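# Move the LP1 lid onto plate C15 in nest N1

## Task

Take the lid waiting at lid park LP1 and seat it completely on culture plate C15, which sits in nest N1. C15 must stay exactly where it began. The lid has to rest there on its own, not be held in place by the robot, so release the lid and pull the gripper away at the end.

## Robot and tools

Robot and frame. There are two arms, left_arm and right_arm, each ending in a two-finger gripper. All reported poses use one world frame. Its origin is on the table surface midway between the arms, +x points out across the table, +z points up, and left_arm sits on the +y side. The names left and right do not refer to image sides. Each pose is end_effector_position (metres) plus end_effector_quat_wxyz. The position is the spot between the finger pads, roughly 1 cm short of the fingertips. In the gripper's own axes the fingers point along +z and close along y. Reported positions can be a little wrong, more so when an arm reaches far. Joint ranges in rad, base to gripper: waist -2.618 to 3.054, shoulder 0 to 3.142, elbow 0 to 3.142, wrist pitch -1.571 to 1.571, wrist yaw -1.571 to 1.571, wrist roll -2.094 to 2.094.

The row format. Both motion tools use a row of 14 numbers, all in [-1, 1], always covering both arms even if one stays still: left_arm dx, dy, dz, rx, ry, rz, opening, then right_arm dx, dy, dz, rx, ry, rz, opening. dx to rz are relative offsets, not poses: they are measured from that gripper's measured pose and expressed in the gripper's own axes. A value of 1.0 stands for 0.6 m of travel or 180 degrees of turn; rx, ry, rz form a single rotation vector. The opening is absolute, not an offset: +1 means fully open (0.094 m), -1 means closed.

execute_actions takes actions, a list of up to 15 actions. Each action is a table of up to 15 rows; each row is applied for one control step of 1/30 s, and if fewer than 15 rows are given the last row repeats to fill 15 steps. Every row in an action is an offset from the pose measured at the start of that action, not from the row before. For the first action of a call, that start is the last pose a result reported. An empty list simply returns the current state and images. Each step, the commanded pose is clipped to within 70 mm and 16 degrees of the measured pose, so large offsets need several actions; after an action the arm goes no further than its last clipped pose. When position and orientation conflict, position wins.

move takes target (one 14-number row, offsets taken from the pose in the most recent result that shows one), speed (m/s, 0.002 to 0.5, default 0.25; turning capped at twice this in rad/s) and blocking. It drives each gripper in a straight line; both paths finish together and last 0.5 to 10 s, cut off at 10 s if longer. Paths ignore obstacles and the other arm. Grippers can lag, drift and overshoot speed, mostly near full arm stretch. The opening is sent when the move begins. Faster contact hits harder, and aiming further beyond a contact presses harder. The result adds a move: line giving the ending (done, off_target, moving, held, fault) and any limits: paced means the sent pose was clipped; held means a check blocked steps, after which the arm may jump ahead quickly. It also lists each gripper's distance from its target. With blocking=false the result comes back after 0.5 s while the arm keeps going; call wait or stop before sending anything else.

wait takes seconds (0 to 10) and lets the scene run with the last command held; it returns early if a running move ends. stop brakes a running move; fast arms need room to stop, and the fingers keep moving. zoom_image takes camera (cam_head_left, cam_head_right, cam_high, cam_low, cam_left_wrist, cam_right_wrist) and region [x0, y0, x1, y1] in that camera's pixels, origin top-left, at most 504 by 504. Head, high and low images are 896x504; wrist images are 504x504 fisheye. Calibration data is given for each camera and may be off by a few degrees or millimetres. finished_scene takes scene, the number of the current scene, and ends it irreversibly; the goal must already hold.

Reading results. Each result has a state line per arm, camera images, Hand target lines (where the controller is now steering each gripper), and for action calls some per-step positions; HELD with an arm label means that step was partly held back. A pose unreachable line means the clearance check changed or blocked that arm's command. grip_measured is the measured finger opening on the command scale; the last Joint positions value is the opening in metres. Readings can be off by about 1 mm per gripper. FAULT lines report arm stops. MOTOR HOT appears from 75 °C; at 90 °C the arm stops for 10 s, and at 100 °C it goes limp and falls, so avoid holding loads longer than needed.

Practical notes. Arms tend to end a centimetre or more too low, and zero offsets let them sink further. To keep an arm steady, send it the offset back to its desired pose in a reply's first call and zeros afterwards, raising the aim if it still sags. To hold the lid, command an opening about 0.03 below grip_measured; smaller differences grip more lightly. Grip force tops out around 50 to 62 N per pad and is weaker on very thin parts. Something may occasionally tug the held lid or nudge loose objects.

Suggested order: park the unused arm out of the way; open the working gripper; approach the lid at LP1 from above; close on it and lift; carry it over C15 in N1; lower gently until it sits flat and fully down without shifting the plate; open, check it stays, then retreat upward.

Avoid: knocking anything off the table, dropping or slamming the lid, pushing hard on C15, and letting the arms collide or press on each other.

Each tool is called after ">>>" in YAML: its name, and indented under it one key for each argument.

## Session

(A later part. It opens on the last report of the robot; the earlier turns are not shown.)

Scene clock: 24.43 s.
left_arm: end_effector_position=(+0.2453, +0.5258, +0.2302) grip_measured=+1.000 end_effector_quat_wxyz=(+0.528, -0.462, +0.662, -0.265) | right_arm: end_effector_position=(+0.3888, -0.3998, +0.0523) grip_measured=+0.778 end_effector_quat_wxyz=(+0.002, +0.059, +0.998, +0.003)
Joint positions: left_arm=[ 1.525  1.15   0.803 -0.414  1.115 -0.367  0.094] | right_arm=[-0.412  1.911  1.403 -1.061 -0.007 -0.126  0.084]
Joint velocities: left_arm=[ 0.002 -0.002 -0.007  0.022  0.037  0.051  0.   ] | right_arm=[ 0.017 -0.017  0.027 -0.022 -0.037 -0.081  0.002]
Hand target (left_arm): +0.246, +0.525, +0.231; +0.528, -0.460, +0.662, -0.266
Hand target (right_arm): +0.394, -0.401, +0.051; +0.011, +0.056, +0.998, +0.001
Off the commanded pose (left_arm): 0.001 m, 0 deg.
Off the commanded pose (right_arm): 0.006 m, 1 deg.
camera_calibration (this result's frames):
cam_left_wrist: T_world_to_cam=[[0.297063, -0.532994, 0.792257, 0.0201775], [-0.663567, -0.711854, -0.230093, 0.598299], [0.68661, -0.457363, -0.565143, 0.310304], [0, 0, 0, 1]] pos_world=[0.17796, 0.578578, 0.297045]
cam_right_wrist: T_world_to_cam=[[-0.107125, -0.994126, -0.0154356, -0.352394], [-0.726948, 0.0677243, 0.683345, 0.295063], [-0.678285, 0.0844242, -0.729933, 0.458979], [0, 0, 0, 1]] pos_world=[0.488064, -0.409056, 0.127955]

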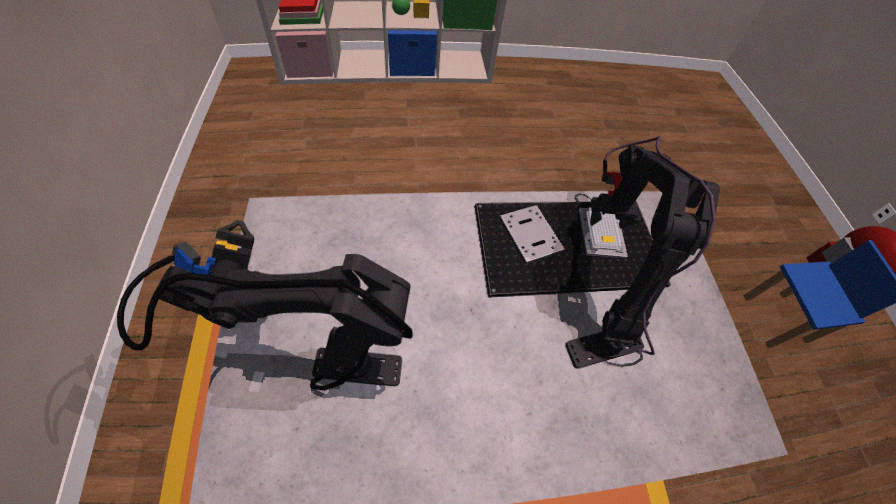

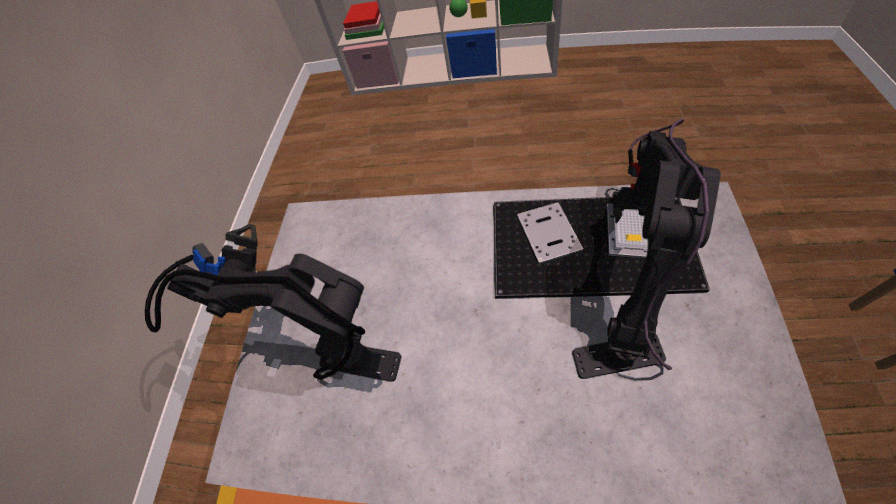

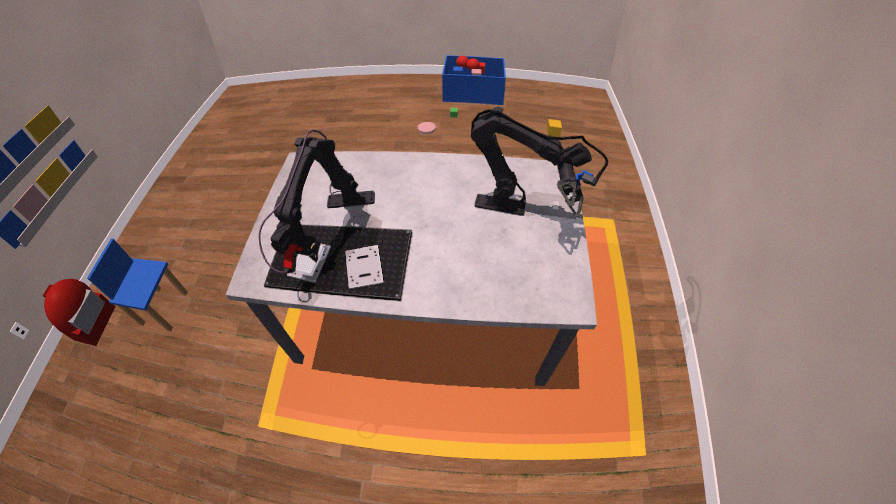

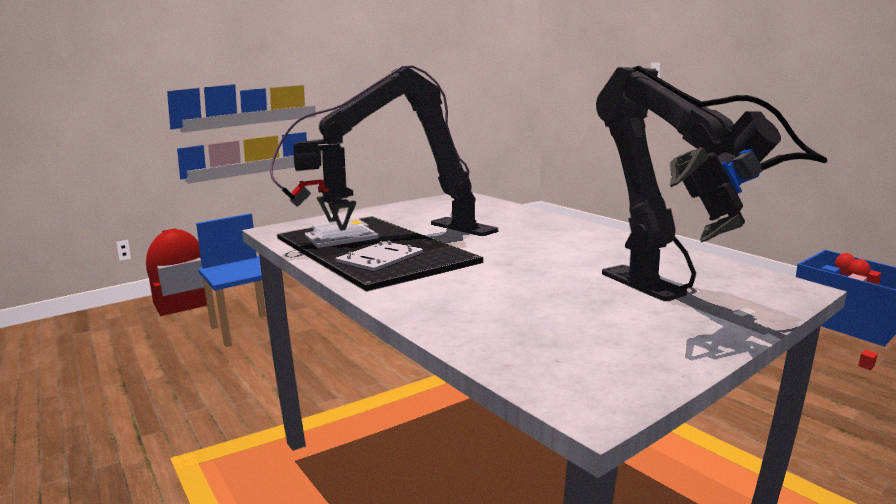

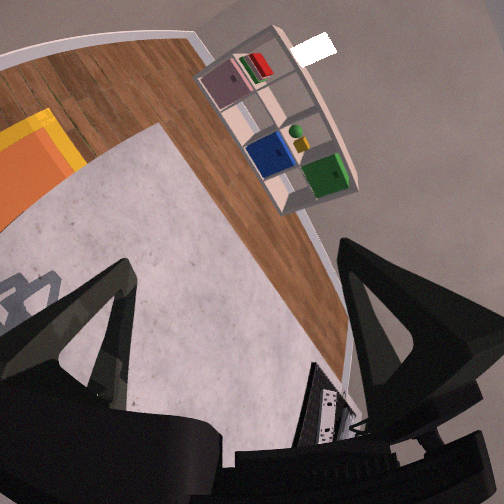

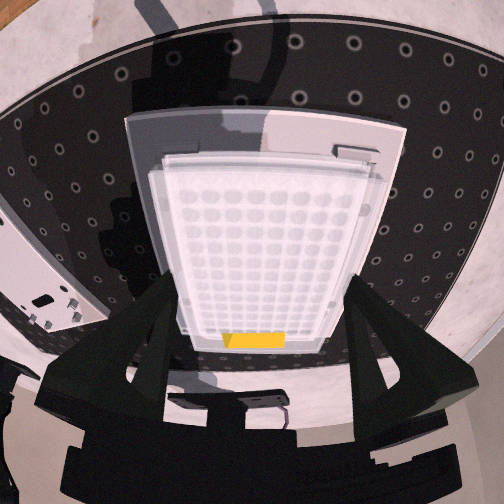

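>>> execute_actions:
  actions:
    - [[0,0,0,0,0,0,1,-0.00956,-0.0012,0.0035,0.0008,-0.0060,0,0.75],[0,0,0,0,0,0,1,-0.00958,-0.0012,0.0044,0.00075,-0.0057,0,0.75],[0,0,0,0,0,0,1,-0.0096,-0.0012,0.0053,0.0007,-0.0053,0,0.75],[0,0,0,0,0,0,1,-0.00962,-0.0012,0.0061,0.00066,-0.0050,0,0.75],[0,0,0,0,0,0,1,-0.00964,-0.0012,0.0068,0.00062,-0.0047,0,0.75],[0,0,0,0,0,0,1,-0.00965,-0.0012,0.0075,0.00058,-0.0045,0,0.75],[0,0,0,0,0,0,1,-0.00967,-0.0012,0.0082,0.00055,-0.0042,0,0.75],[0,0,0,0,0,0,1,-0.00969,-0.0012,0.0089,0.00051,-0.0039,0,0.75],[0,0,0,0,0,0,1,-0.0097,-0.0012,0.0096,0.00048,-0.0036,0,0.75],[0,0,0,0,0,0,1,-0.00972,-0.0012,0.0103,0.00044,-0.0034,0,0.75],[0,0,0,0,0,0,1,-0.00974,-0.0012,0.011,0.0004,-0.0031,0,0.75],[0,0,0,0,0,0,1,-0.00976,-0.0012,0.0117,0.00037,-0.0028,0,0.75],[0,0,0,0,0,0,1,-0.00978,-0.0012,0.0123,0.00034,-0.0026,0,0.75],[0,0,0,0,0,0,1,-0.00979,-0.0012,0.0129,0.0003,-0.0023,0,0.75],[0,0,0,0,0,0,1,-0.0098,-0.0012,0.0133,0.0003,-0.0022,0,0.75]]

Scene clock: 25.73 s.
left_arm: end_effector_position=(+0.2450, +0.5265, +0.2297) grip_measured=+1.000 end_effector_quat_wxyz=(+0.527, -0.463, +0.662, -0.263) | right_arm: end_effector_position=(+0.3889, -0.3999, +0.0474) grip_measured=+0.778 end_effector_quat_wxyz=(-0.003, +0.059, +0.998, +0.004)
Joint positions: left_arm=[ 1.525  1.15   0.803 -0.414  1.11  -0.367  0.094] | right_arm=[-0.412  1.926  1.403 -1.056 -0.007 -0.127  0.084]
Joint velocities: left_arm=[-0.012  0.012 -0.017 -0.007  0.022  0.037  0.   ] | right_arm=[-0.012  0.051 -0.002  0.051  0.007  0.007 -0.   ]
Hand target (left_arm): +0.245, +0.526, +0.230; +0.528, -0.462, +0.662, -0.264
Hand target (right_arm): +0.395, -0.401, +0.045; +0.005, +0.059, +0.998, +0.003
Off the commanded pose (left_arm): 0.001 m, 0 deg.
Off the commanded pose (right_arm): 0.007 m, 1 deg.
Step readings (end_effector_position):
0: left_arm (+0.2453, +0.5259, +0.2302) | right_arm (+0.3889, -0.3999, +0.0523)
1: left_arm (+0.2453, +0.5259, +0.2301) | right_arm (+0.3889, -0.3999, +0.0523)
2: left_arm (+0.2452, +0.5261, +0.2300) | right_arm (+0.3890, -0.3999, +0.0523)
4: left_arm (+0.2451, +0.5262, +0.2299) | right_arm (+0.3891, -0.3999, +0.0523)
8: left_arm (+0.2451, +0.5264, +0.2297) | right_arm (+0.3894, -0.4000, +0.0523)
15: end_effector_position above
camera_calibration (this result's frames):
cam_left_wrist: T_world_to_cam=[[0.301631, -0.532447, 0.790898, 0.019937], [-0.661774, -0.714082, -0.228347, 0.598781], [0.686348, -0.454519, -0.567749, 0.309639], [0, 0, 0, 1]] pos_world=[0.177724, 0.578931, 0.296759]
cam_right_wrist: T_world_to_cam=[[-0.106528, -0.994167, -0.0168494, -0.352667], [-0.720137, 0.0654579, 0.690737, 0.294615], [-0.685605, 0.0857166, -0.72291, 0.45848], [0, 0, 0, 1]] pos_world=[0.48893, -0.409195, 0.121996]

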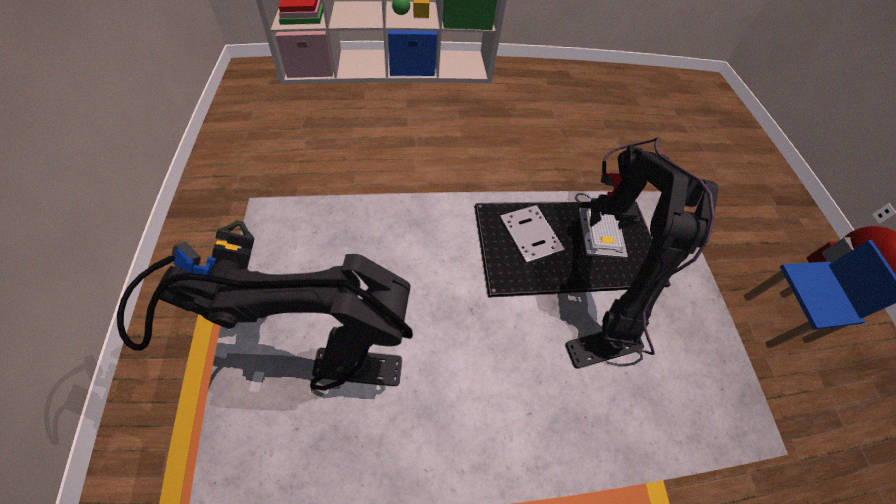

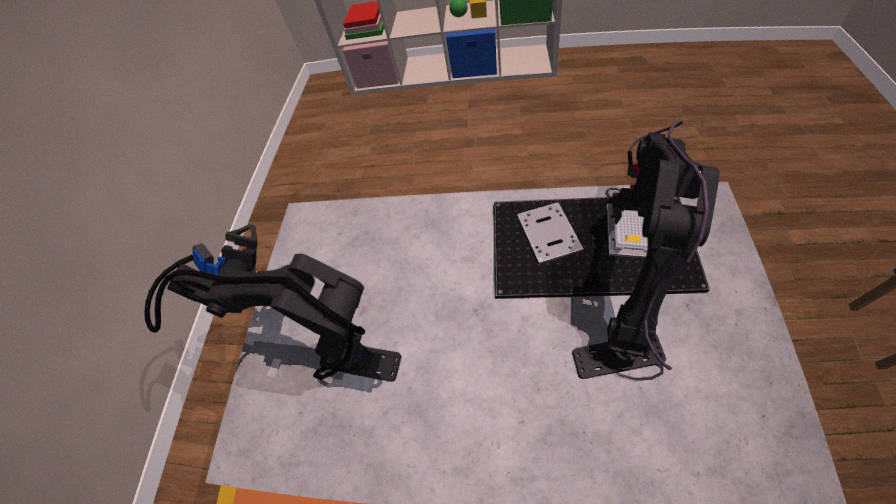

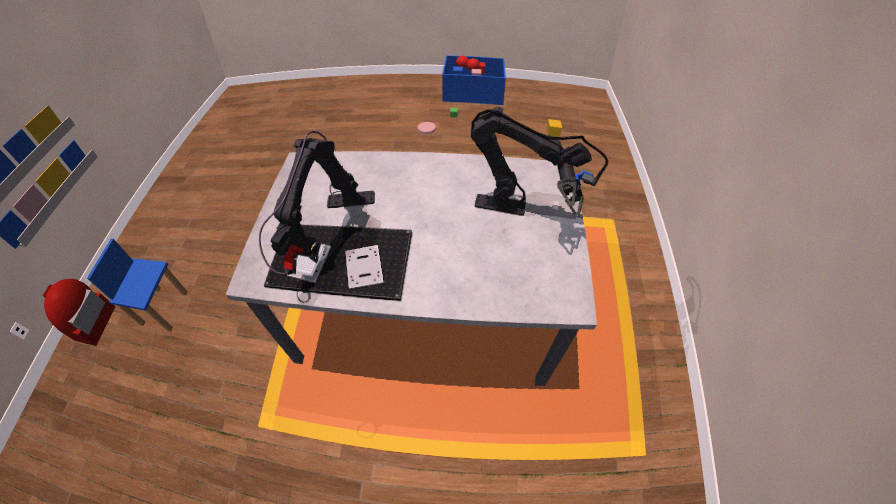

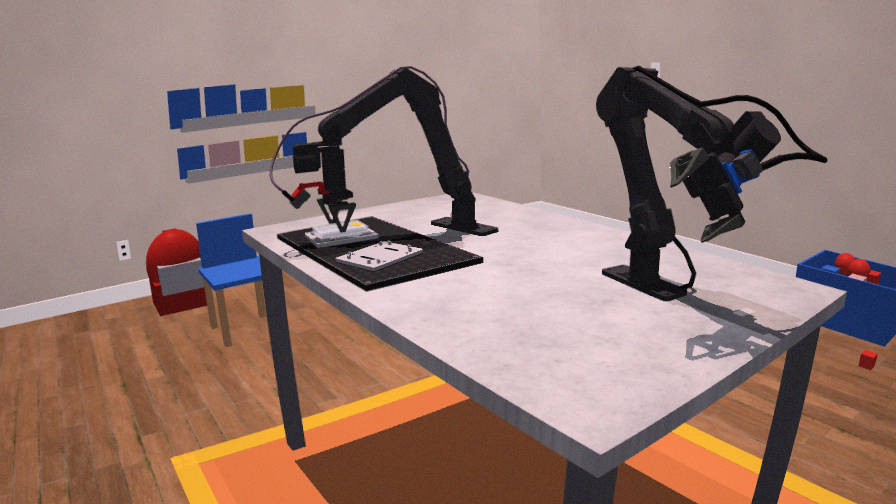

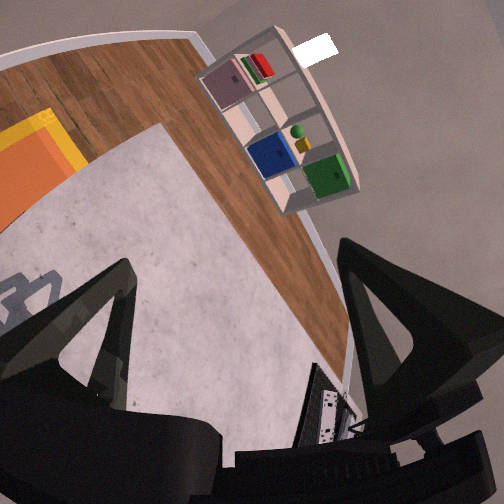

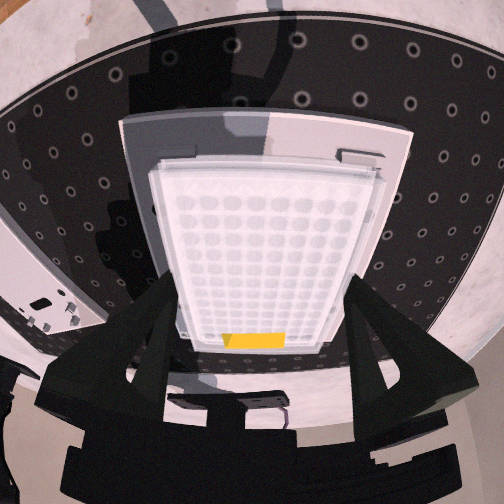

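>>> execute_actions:
  actions: []

>>> zoom_image:
  camera: "cam_right_wrist"
  region: [140, 145, 270, 240]

>>> zoom_image:
  camera: "cam_right_wrist"
  region: [265, 145, 395, 240]

>>> zoom_image:
  camera: "cam_low"
  region: [300, 205, 385, 255]

Scene clock: 25.80 s.
left_arm: end_effector_position=(+0.2450, +0.5265, +0.2297) grip_measured=+1.000 end_effector_quat_wxyz=(+0.527, -0.463, +0.662, -0.263) | right_arm: end_effector_position=(+0.3887, -0.3998, +0.0464) grip_measured=+0.778 end_effector_quat_wxyz=(-0.005, +0.059, +0.998, +0.005)
Joint positions: left_arm=[ 1.525  1.15   0.803 -0.414  1.11  -0.367  0.094] | right_arm=[-0.412  1.929  1.403 -1.056 -0.007 -0.127  0.084]
Joint velocities: left_arm=[ 0.007 -0.002 -0.002  0.007  0.007 -0.037  0.   ] | right_arm=[-0.012  0.017  0.002  0.007  0.066 -0.051 -0.   ]
Hand target (left_arm): +0.245, +0.526, +0.230; +0.528, -0.462, +0.662, -0.265
Hand target (right_arm): +0.395, -0.401, +0.044; +0.005, +0.059, +0.998, +0.003
Off the commanded pose (left_arm): 0.001 m, 0 deg.
Off the commanded pose (right_arm): 0.006 m, 1 deg.
camera_calibration (this result's frames):
cam_left_wrist: T_world_to_cam=[[0.301631, -0.532447, 0.790898, 0.019937], [-0.661774, -0.714082, -0.228347, 0.598781], [0.686348, -0.454519, -0.567749, 0.309639], [0, 0, 0, 1]] pos_world=[0.177724, 0.578931, 0.296759]
cam_right_wrist: T_world_to_cam=[[-0.106578, -0.994154, -0.0172687, -0.35261], [-0.718089, 0.0649466, 0.692914, 0.294055], [-0.687742, 0.0862501, -0.720813, 0.458545], [0, 0, 0, 1]] pos_world=[0.488938, -0.409196, 0.120681]

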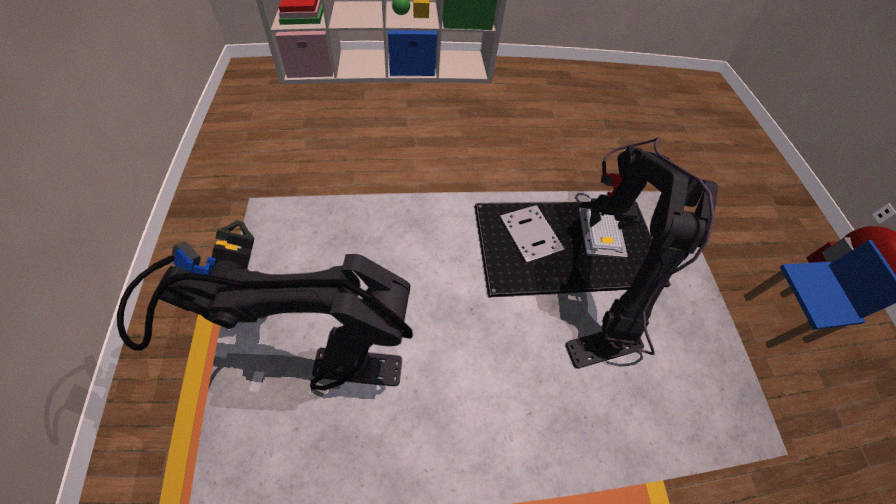

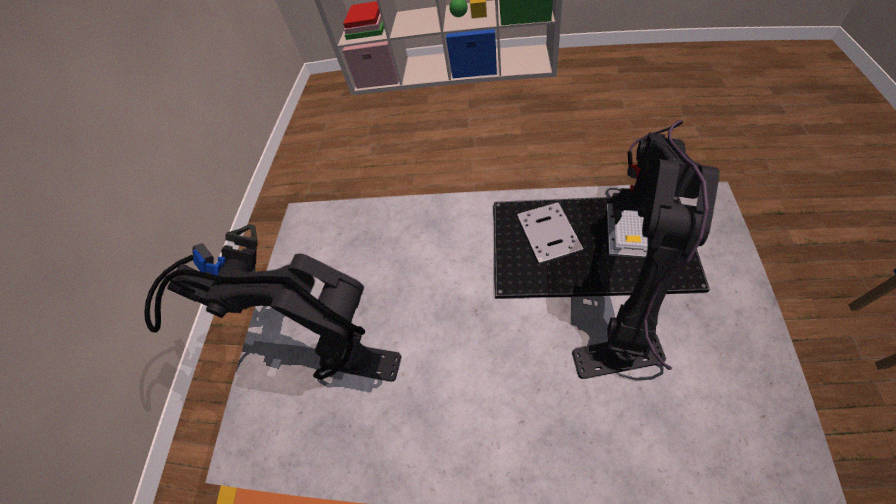

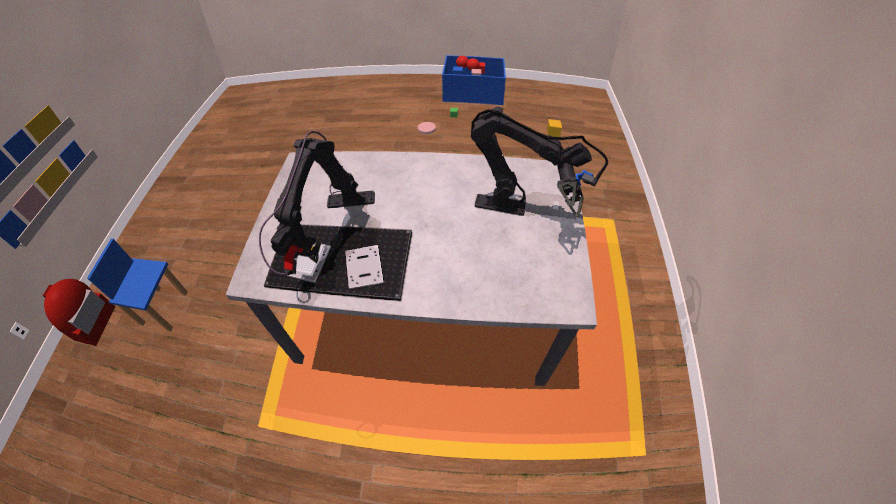

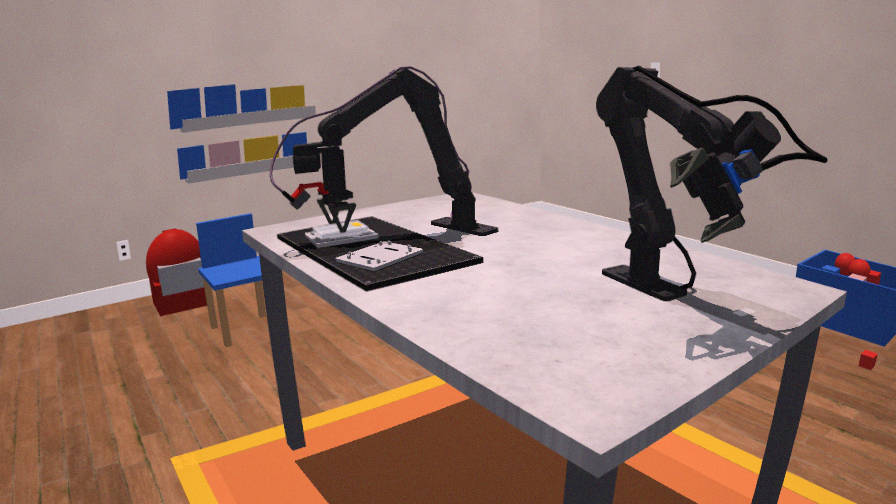

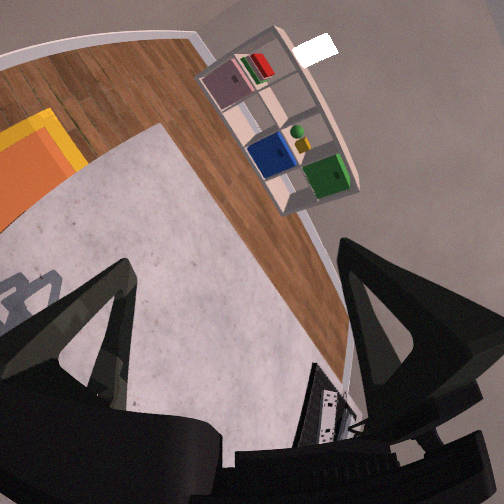

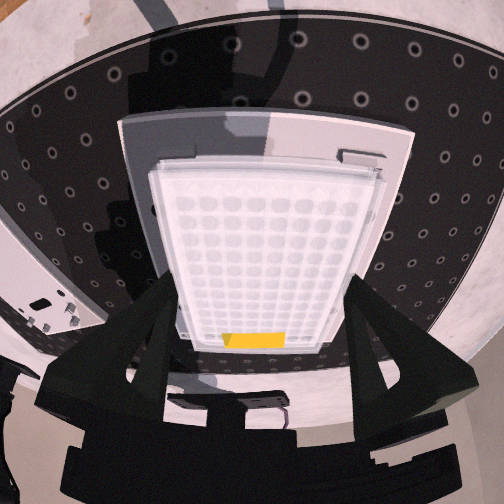

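Region (140, 145, 270, 240) of cam_right_wrist's 504x504 image, scaled by 3.877, with more detail than that image has; it fills the top 368 rows of this view, and the rest is white.

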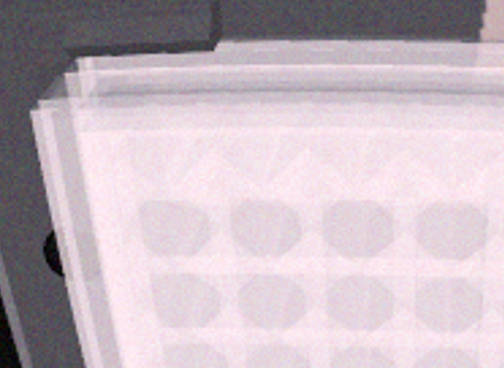

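Region (265, 145, 395, 240) of cam_right_wrist's 504x504 image, scaled by 3.877, with more detail than that image has; it fills the top 368 rows of this view, and the rest is white.

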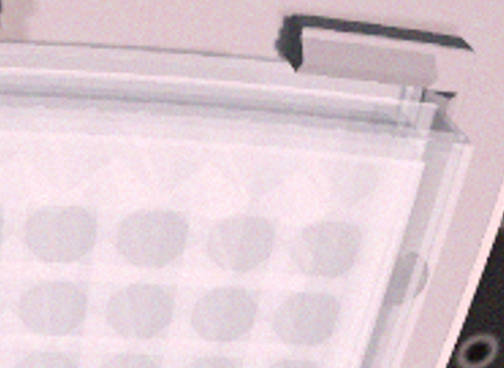

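Region (300, 205, 385, 255) of cam_low's 896x504 image, scaled by 5.929, with more detail than that image has; it fills the top 296 rows of this view, and the rest is white.

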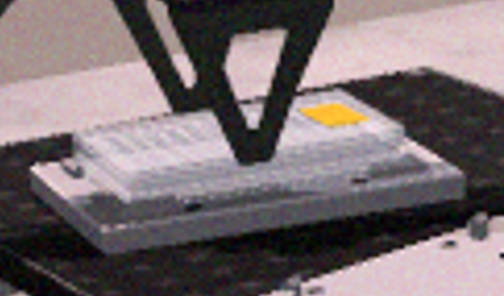

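>>> execute_actions:
  actions: []

Scene clock: 26.10 s.
left_arm: end_effector_position=(+0.2450, +0.5265, +0.2296) grip_measured=+1.000 end_effector_quat_wxyz=(+0.527, -0.464, +0.662, -0.262) | right_arm: end_effector_position=(+0.3887, -0.3998, +0.0462) grip_measured=+0.778 end_effector_quat_wxyz=(-0.005, +0.059, +0.998, +0.005)
Joint positions: left_arm=[ 1.525  1.15   0.803 -0.414  1.11  -0.367  0.094] | right_arm=[-0.412  1.93   1.403 -1.056 -0.007 -0.127  0.084]
Joint velocities: left_arm=[-0.017 -0.022  0.012 -0.095  0.022  0.022  0.   ] | right_arm=[-0.032 -0.007 -0.007 -0.007 -0.022 -0.037  0.001]
Hand target (left_arm): +0.245, +0.526, +0.230; +0.528, -0.462, +0.662, -0.264
Hand target (right_arm): +0.395, -0.401, +0.044; +0.005, +0.059, +0.998, +0.003
Off the commanded pose (left_arm): 0.001 m, 0 deg.
Off the commanded pose (right_arm): 0.006 m, 1 deg.
camera_calibration (this result's frames):
cam_left_wrist: T_world_to_cam=[[0.301982, -0.532404, 0.790793, 0.0199183], [-0.661635, -0.714253, -0.228213, 0.598818], [0.686328, -0.4543, -0.567949, 0.309588], [0, 0, 0, 1]] pos_world=[0.177706, 0.578958, 0.296737]
cam_right_wrist: T_world_to_cam=[[-0.106585, -0.994153, -0.0173211, -0.352603], [-0.717832, 0.0648826, 0.693186, 0.293985], [-0.688009, 0.0863166, -0.72055, 0.458553], [0, 0, 0, 1]] pos_world=[0.488939, -0.409197, 0.120516]

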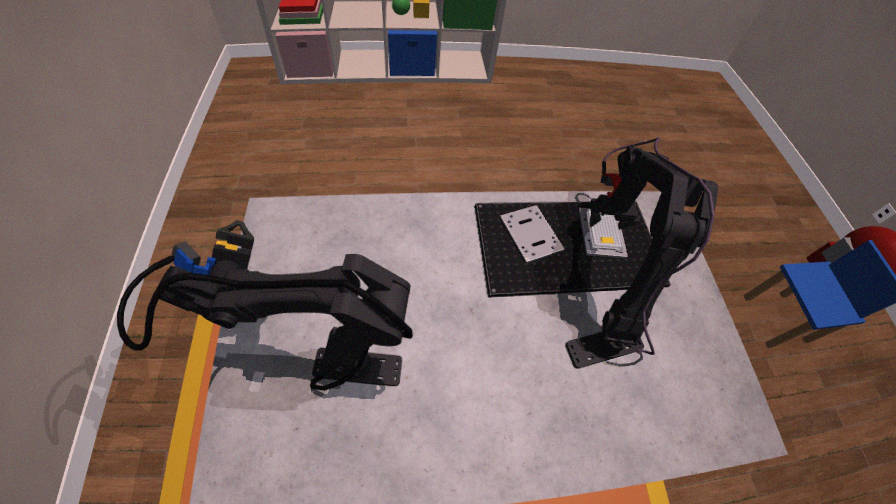

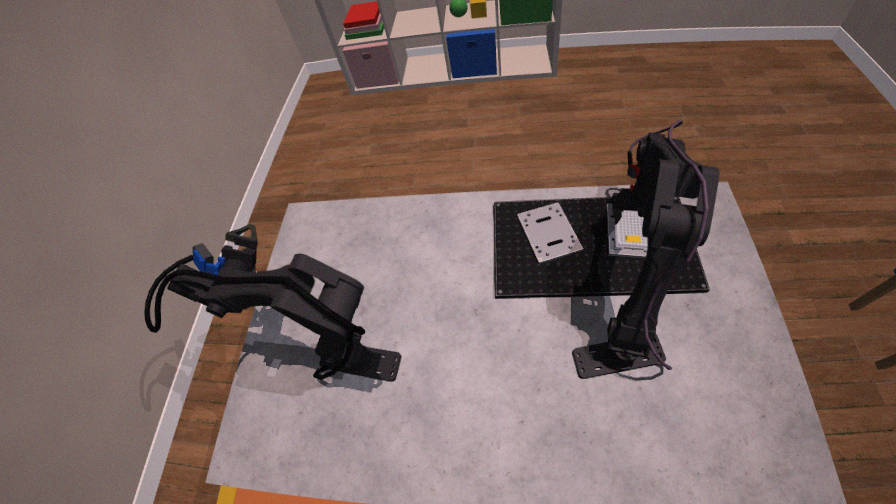

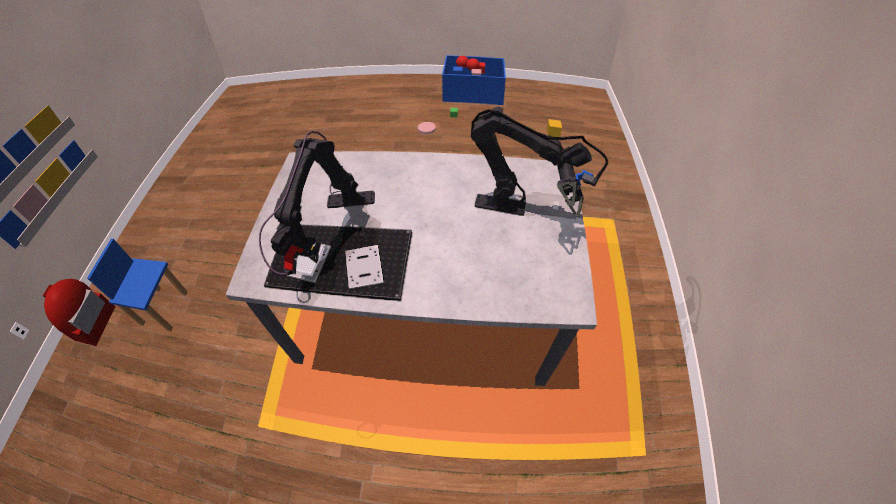

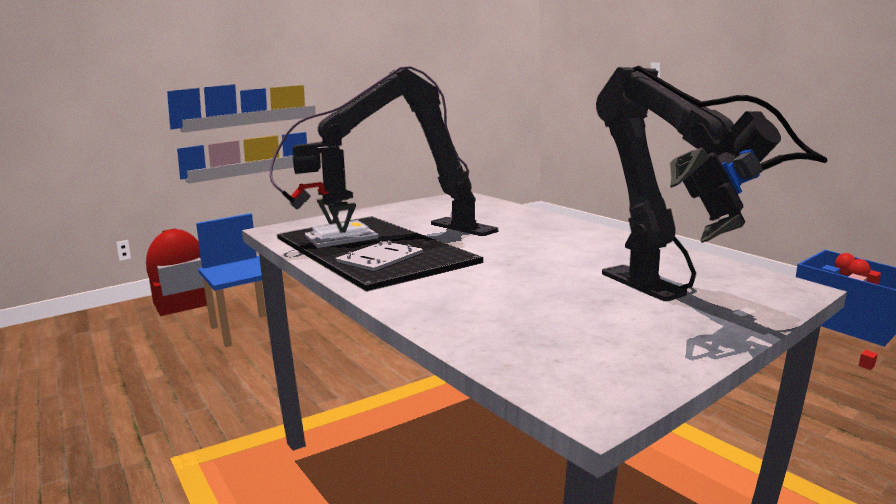

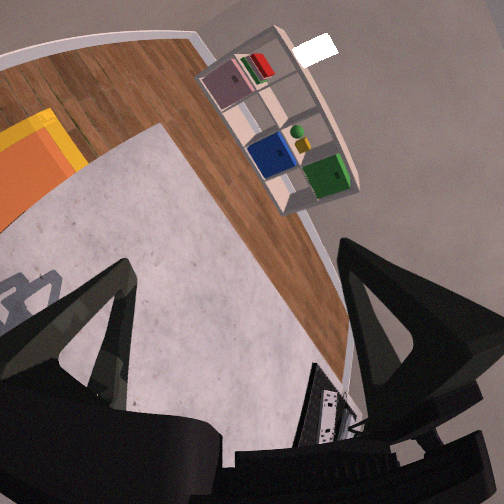

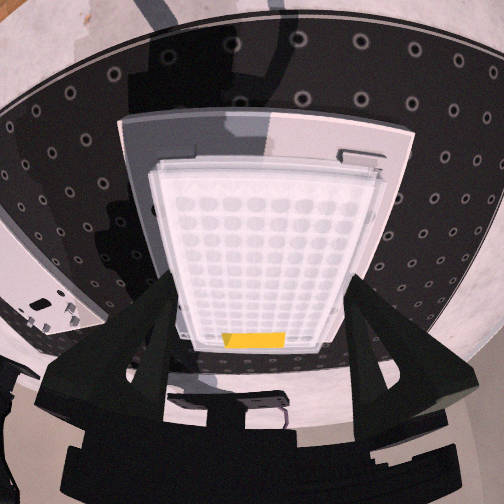

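>>> execute_actions:
  actions:
    - [[0,0,0,0,0,0,1,0,0,0,0,0,0,0.76],[0,0,0,0,0,0,1,0,0,0,0,0,0,0.765],[0,0,0,0,0,0,1,0,0,0,0,0,0,0.77],[0,0,0,0,0,0,1,0,0,0,0,0,0,0.775],[0,0,0,0,0,0,1,0,0,0,0,0,0,0.78],[0,0,0,0,0,0,1,0,0,0,0,0,0,0.785],[0,0,0,0,0,0,1,0,0,0,0,0,0,0.79],[0,0,0,0,0,0,1,0,0,0,0,0,0,0.80],[0,0,0,0,0,0,1,0,0,0,0,0,0,0.82],[0,0,0,0,0,0,1,0,0,0,0,0,0,0.85],[0,0,0,0,0,0,1,0,0,0,0,0,0,0.89],[0,0,0,0,0,0,1,0,0,0,0,0,0,0.93],[0,0,0,0,0,0,1,0,0,0,0,0,0,0.97],[0,0,0,0,0,0,1,0,0,0,0,0,0,1],[0,0,0,0,0,0,1,0,0,0,0,0,0,1]]

>>> zoom_image:
  camera: "cam_low"
  region: [290, 195, 410, 262]

>>> zoom_image:
  camera: "cam_right_wrist"
  region: [110, 130, 420, 370]

Scene clock: 26.73 s.
left_arm: end_effector_position=(+0.2448, +0.5271, +0.2291) grip_measured=+1.000 end_effector_quat_wxyz=(+0.527, -0.465, +0.662, -0.261) | right_arm: end_effector_position=(+0.3887, -0.3998, +0.0462) grip_measured=+1.000 end_effector_quat_wxyz=(-0.005, +0.059, +0.998, +0.005)
Joint positions: left_arm=[ 1.525  1.15   0.803 -0.414  1.105 -0.367  0.094] | right_arm=[-0.412  1.93   1.403 -1.056 -0.007 -0.127  0.094]
Joint velocities: left_arm=[-0.012  0.017  0.007  0.066  0.007 -0.037  0.   ] | right_arm=[ 0.007  0.007  0.007 -0.007  0.081 -0.037  0.   ]
Hand target (left_arm): +0.245, +0.526, +0.230; +0.527, -0.463, +0.662, -0.263
Hand target (right_arm): +0.389, -0.400, +0.046; -0.005, +0.059, +0.998, +0.005
Off the commanded pose (left_arm): 0.001 m, 0 deg.
Off the commanded pose (right_arm): 0.000 m, 0 deg.
Step readings (end_effector_position):
0: left_arm (+0.2450, +0.5265, +0.2296) | right_arm (+0.3887, -0.3998, +0.0462)
1: left_arm (+0.2450, +0.5266, +0.2296) | right_arm (+0.3887, -0.3998, +0.0462)
2: left_arm (+0.2449, +0.5267, +0.2294) | right_arm (+0.3887, -0.3998, +0.0462)
4: left_arm (+0.2449, +0.5269, +0.2293) | right_arm (+0.3887, -0.3998, +0.0462)
8: left_arm (+0.2448, +0.5270, +0.2292) | right_arm (+0.3887, -0.3998, +0.0462)
15: end_effector_position above
camera_calibration (this result's frames):
cam_left_wrist: T_world_to_cam=[[0.306192, -0.531883, 0.789523, 0.0196926], [-0.659967, -0.716304, -0.226609, 0.599262], [0.686068, -0.451673, -0.570352, 0.308974], [0, 0, 0, 1]] pos_world=[0.177486, 0.579284, 0.296474]
cam_right_wrist: T_world_to_cam=[[-0.106585, -0.994153, -0.0173211, -0.352603], [-0.717832, 0.0648826, 0.693186, 0.293985], [-0.688009, 0.0863166, -0.72055, 0.458553], [0, 0, 0, 1]] pos_world=[0.488939, -0.409197, 0.120516]

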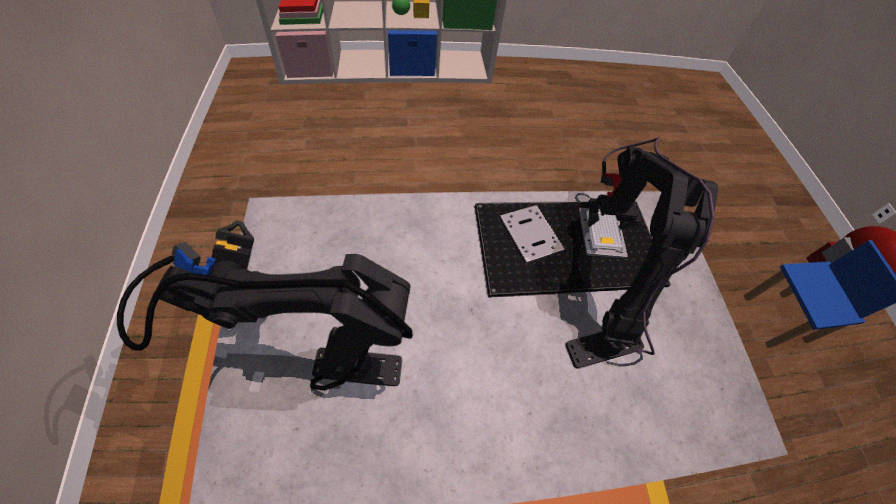

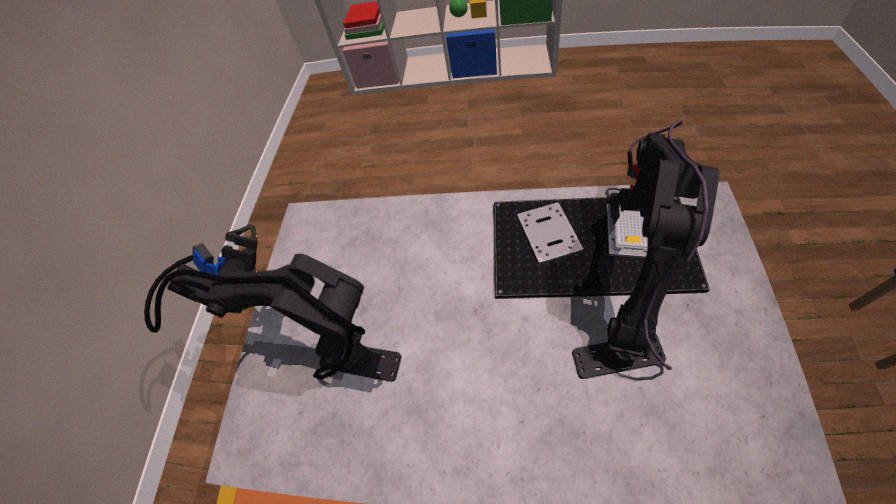

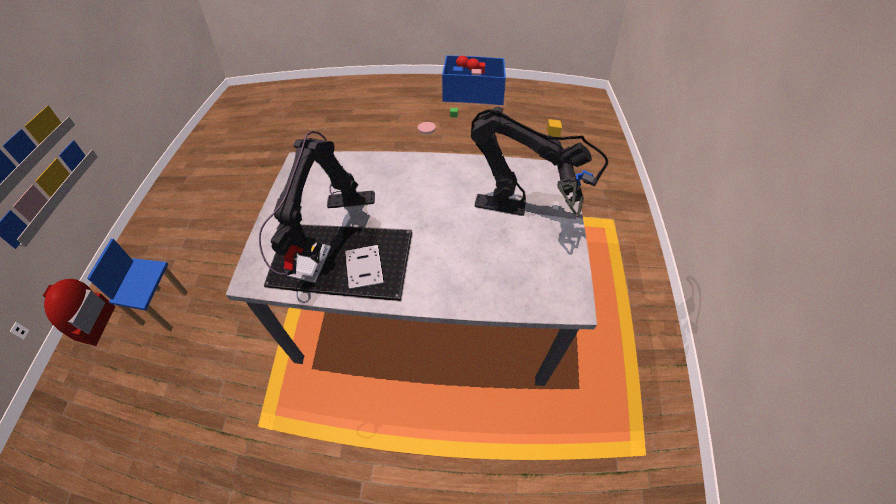

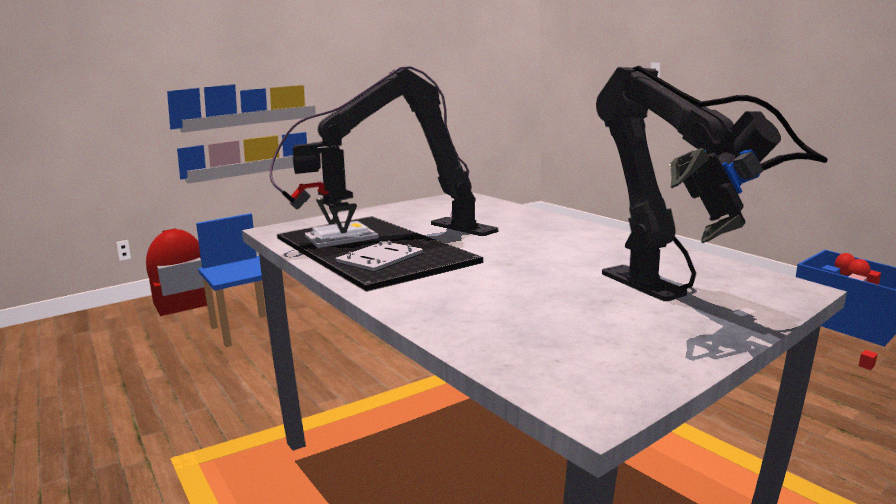

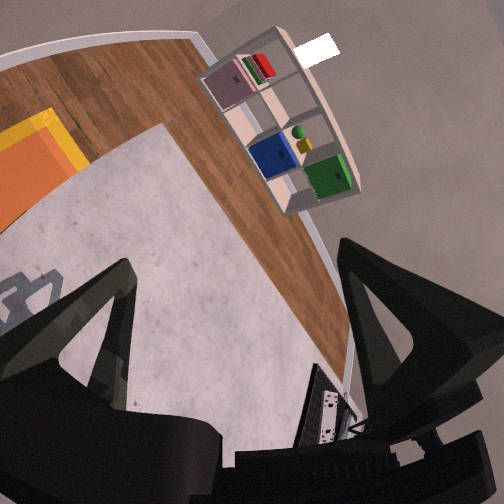

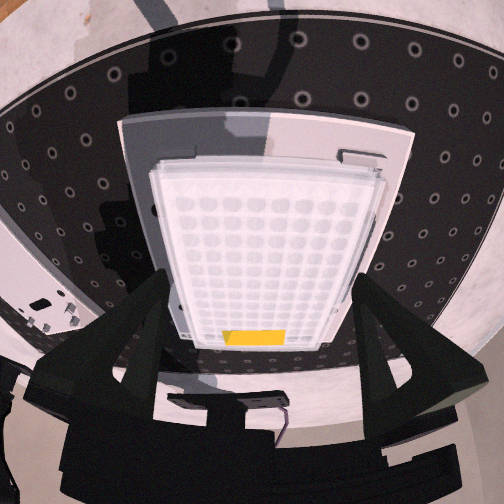

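Region (290, 195, 410, 262) of cam_low's 896x504 image, scaled by 4.200, with more detail than that image has; it fills the top 281 rows of this view, and the rest is white.

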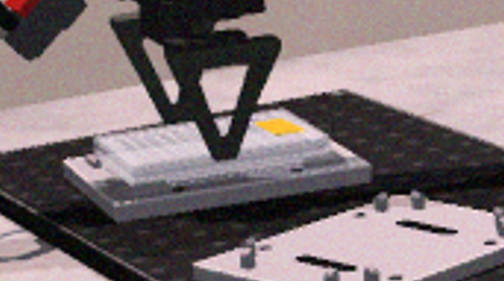

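Region (110, 130, 420, 370) of cam_right_wrist's 504x504 image, scaled by 1.626, with more detail than that image has; it fills the top 390 rows of this view, and the rest is white.

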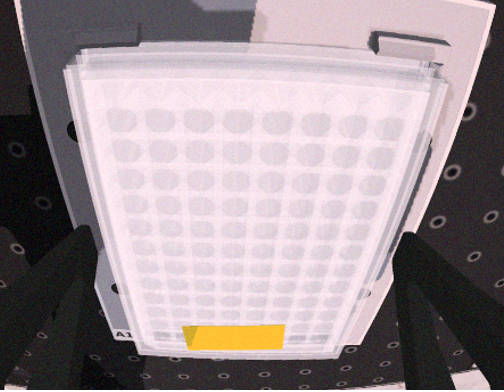

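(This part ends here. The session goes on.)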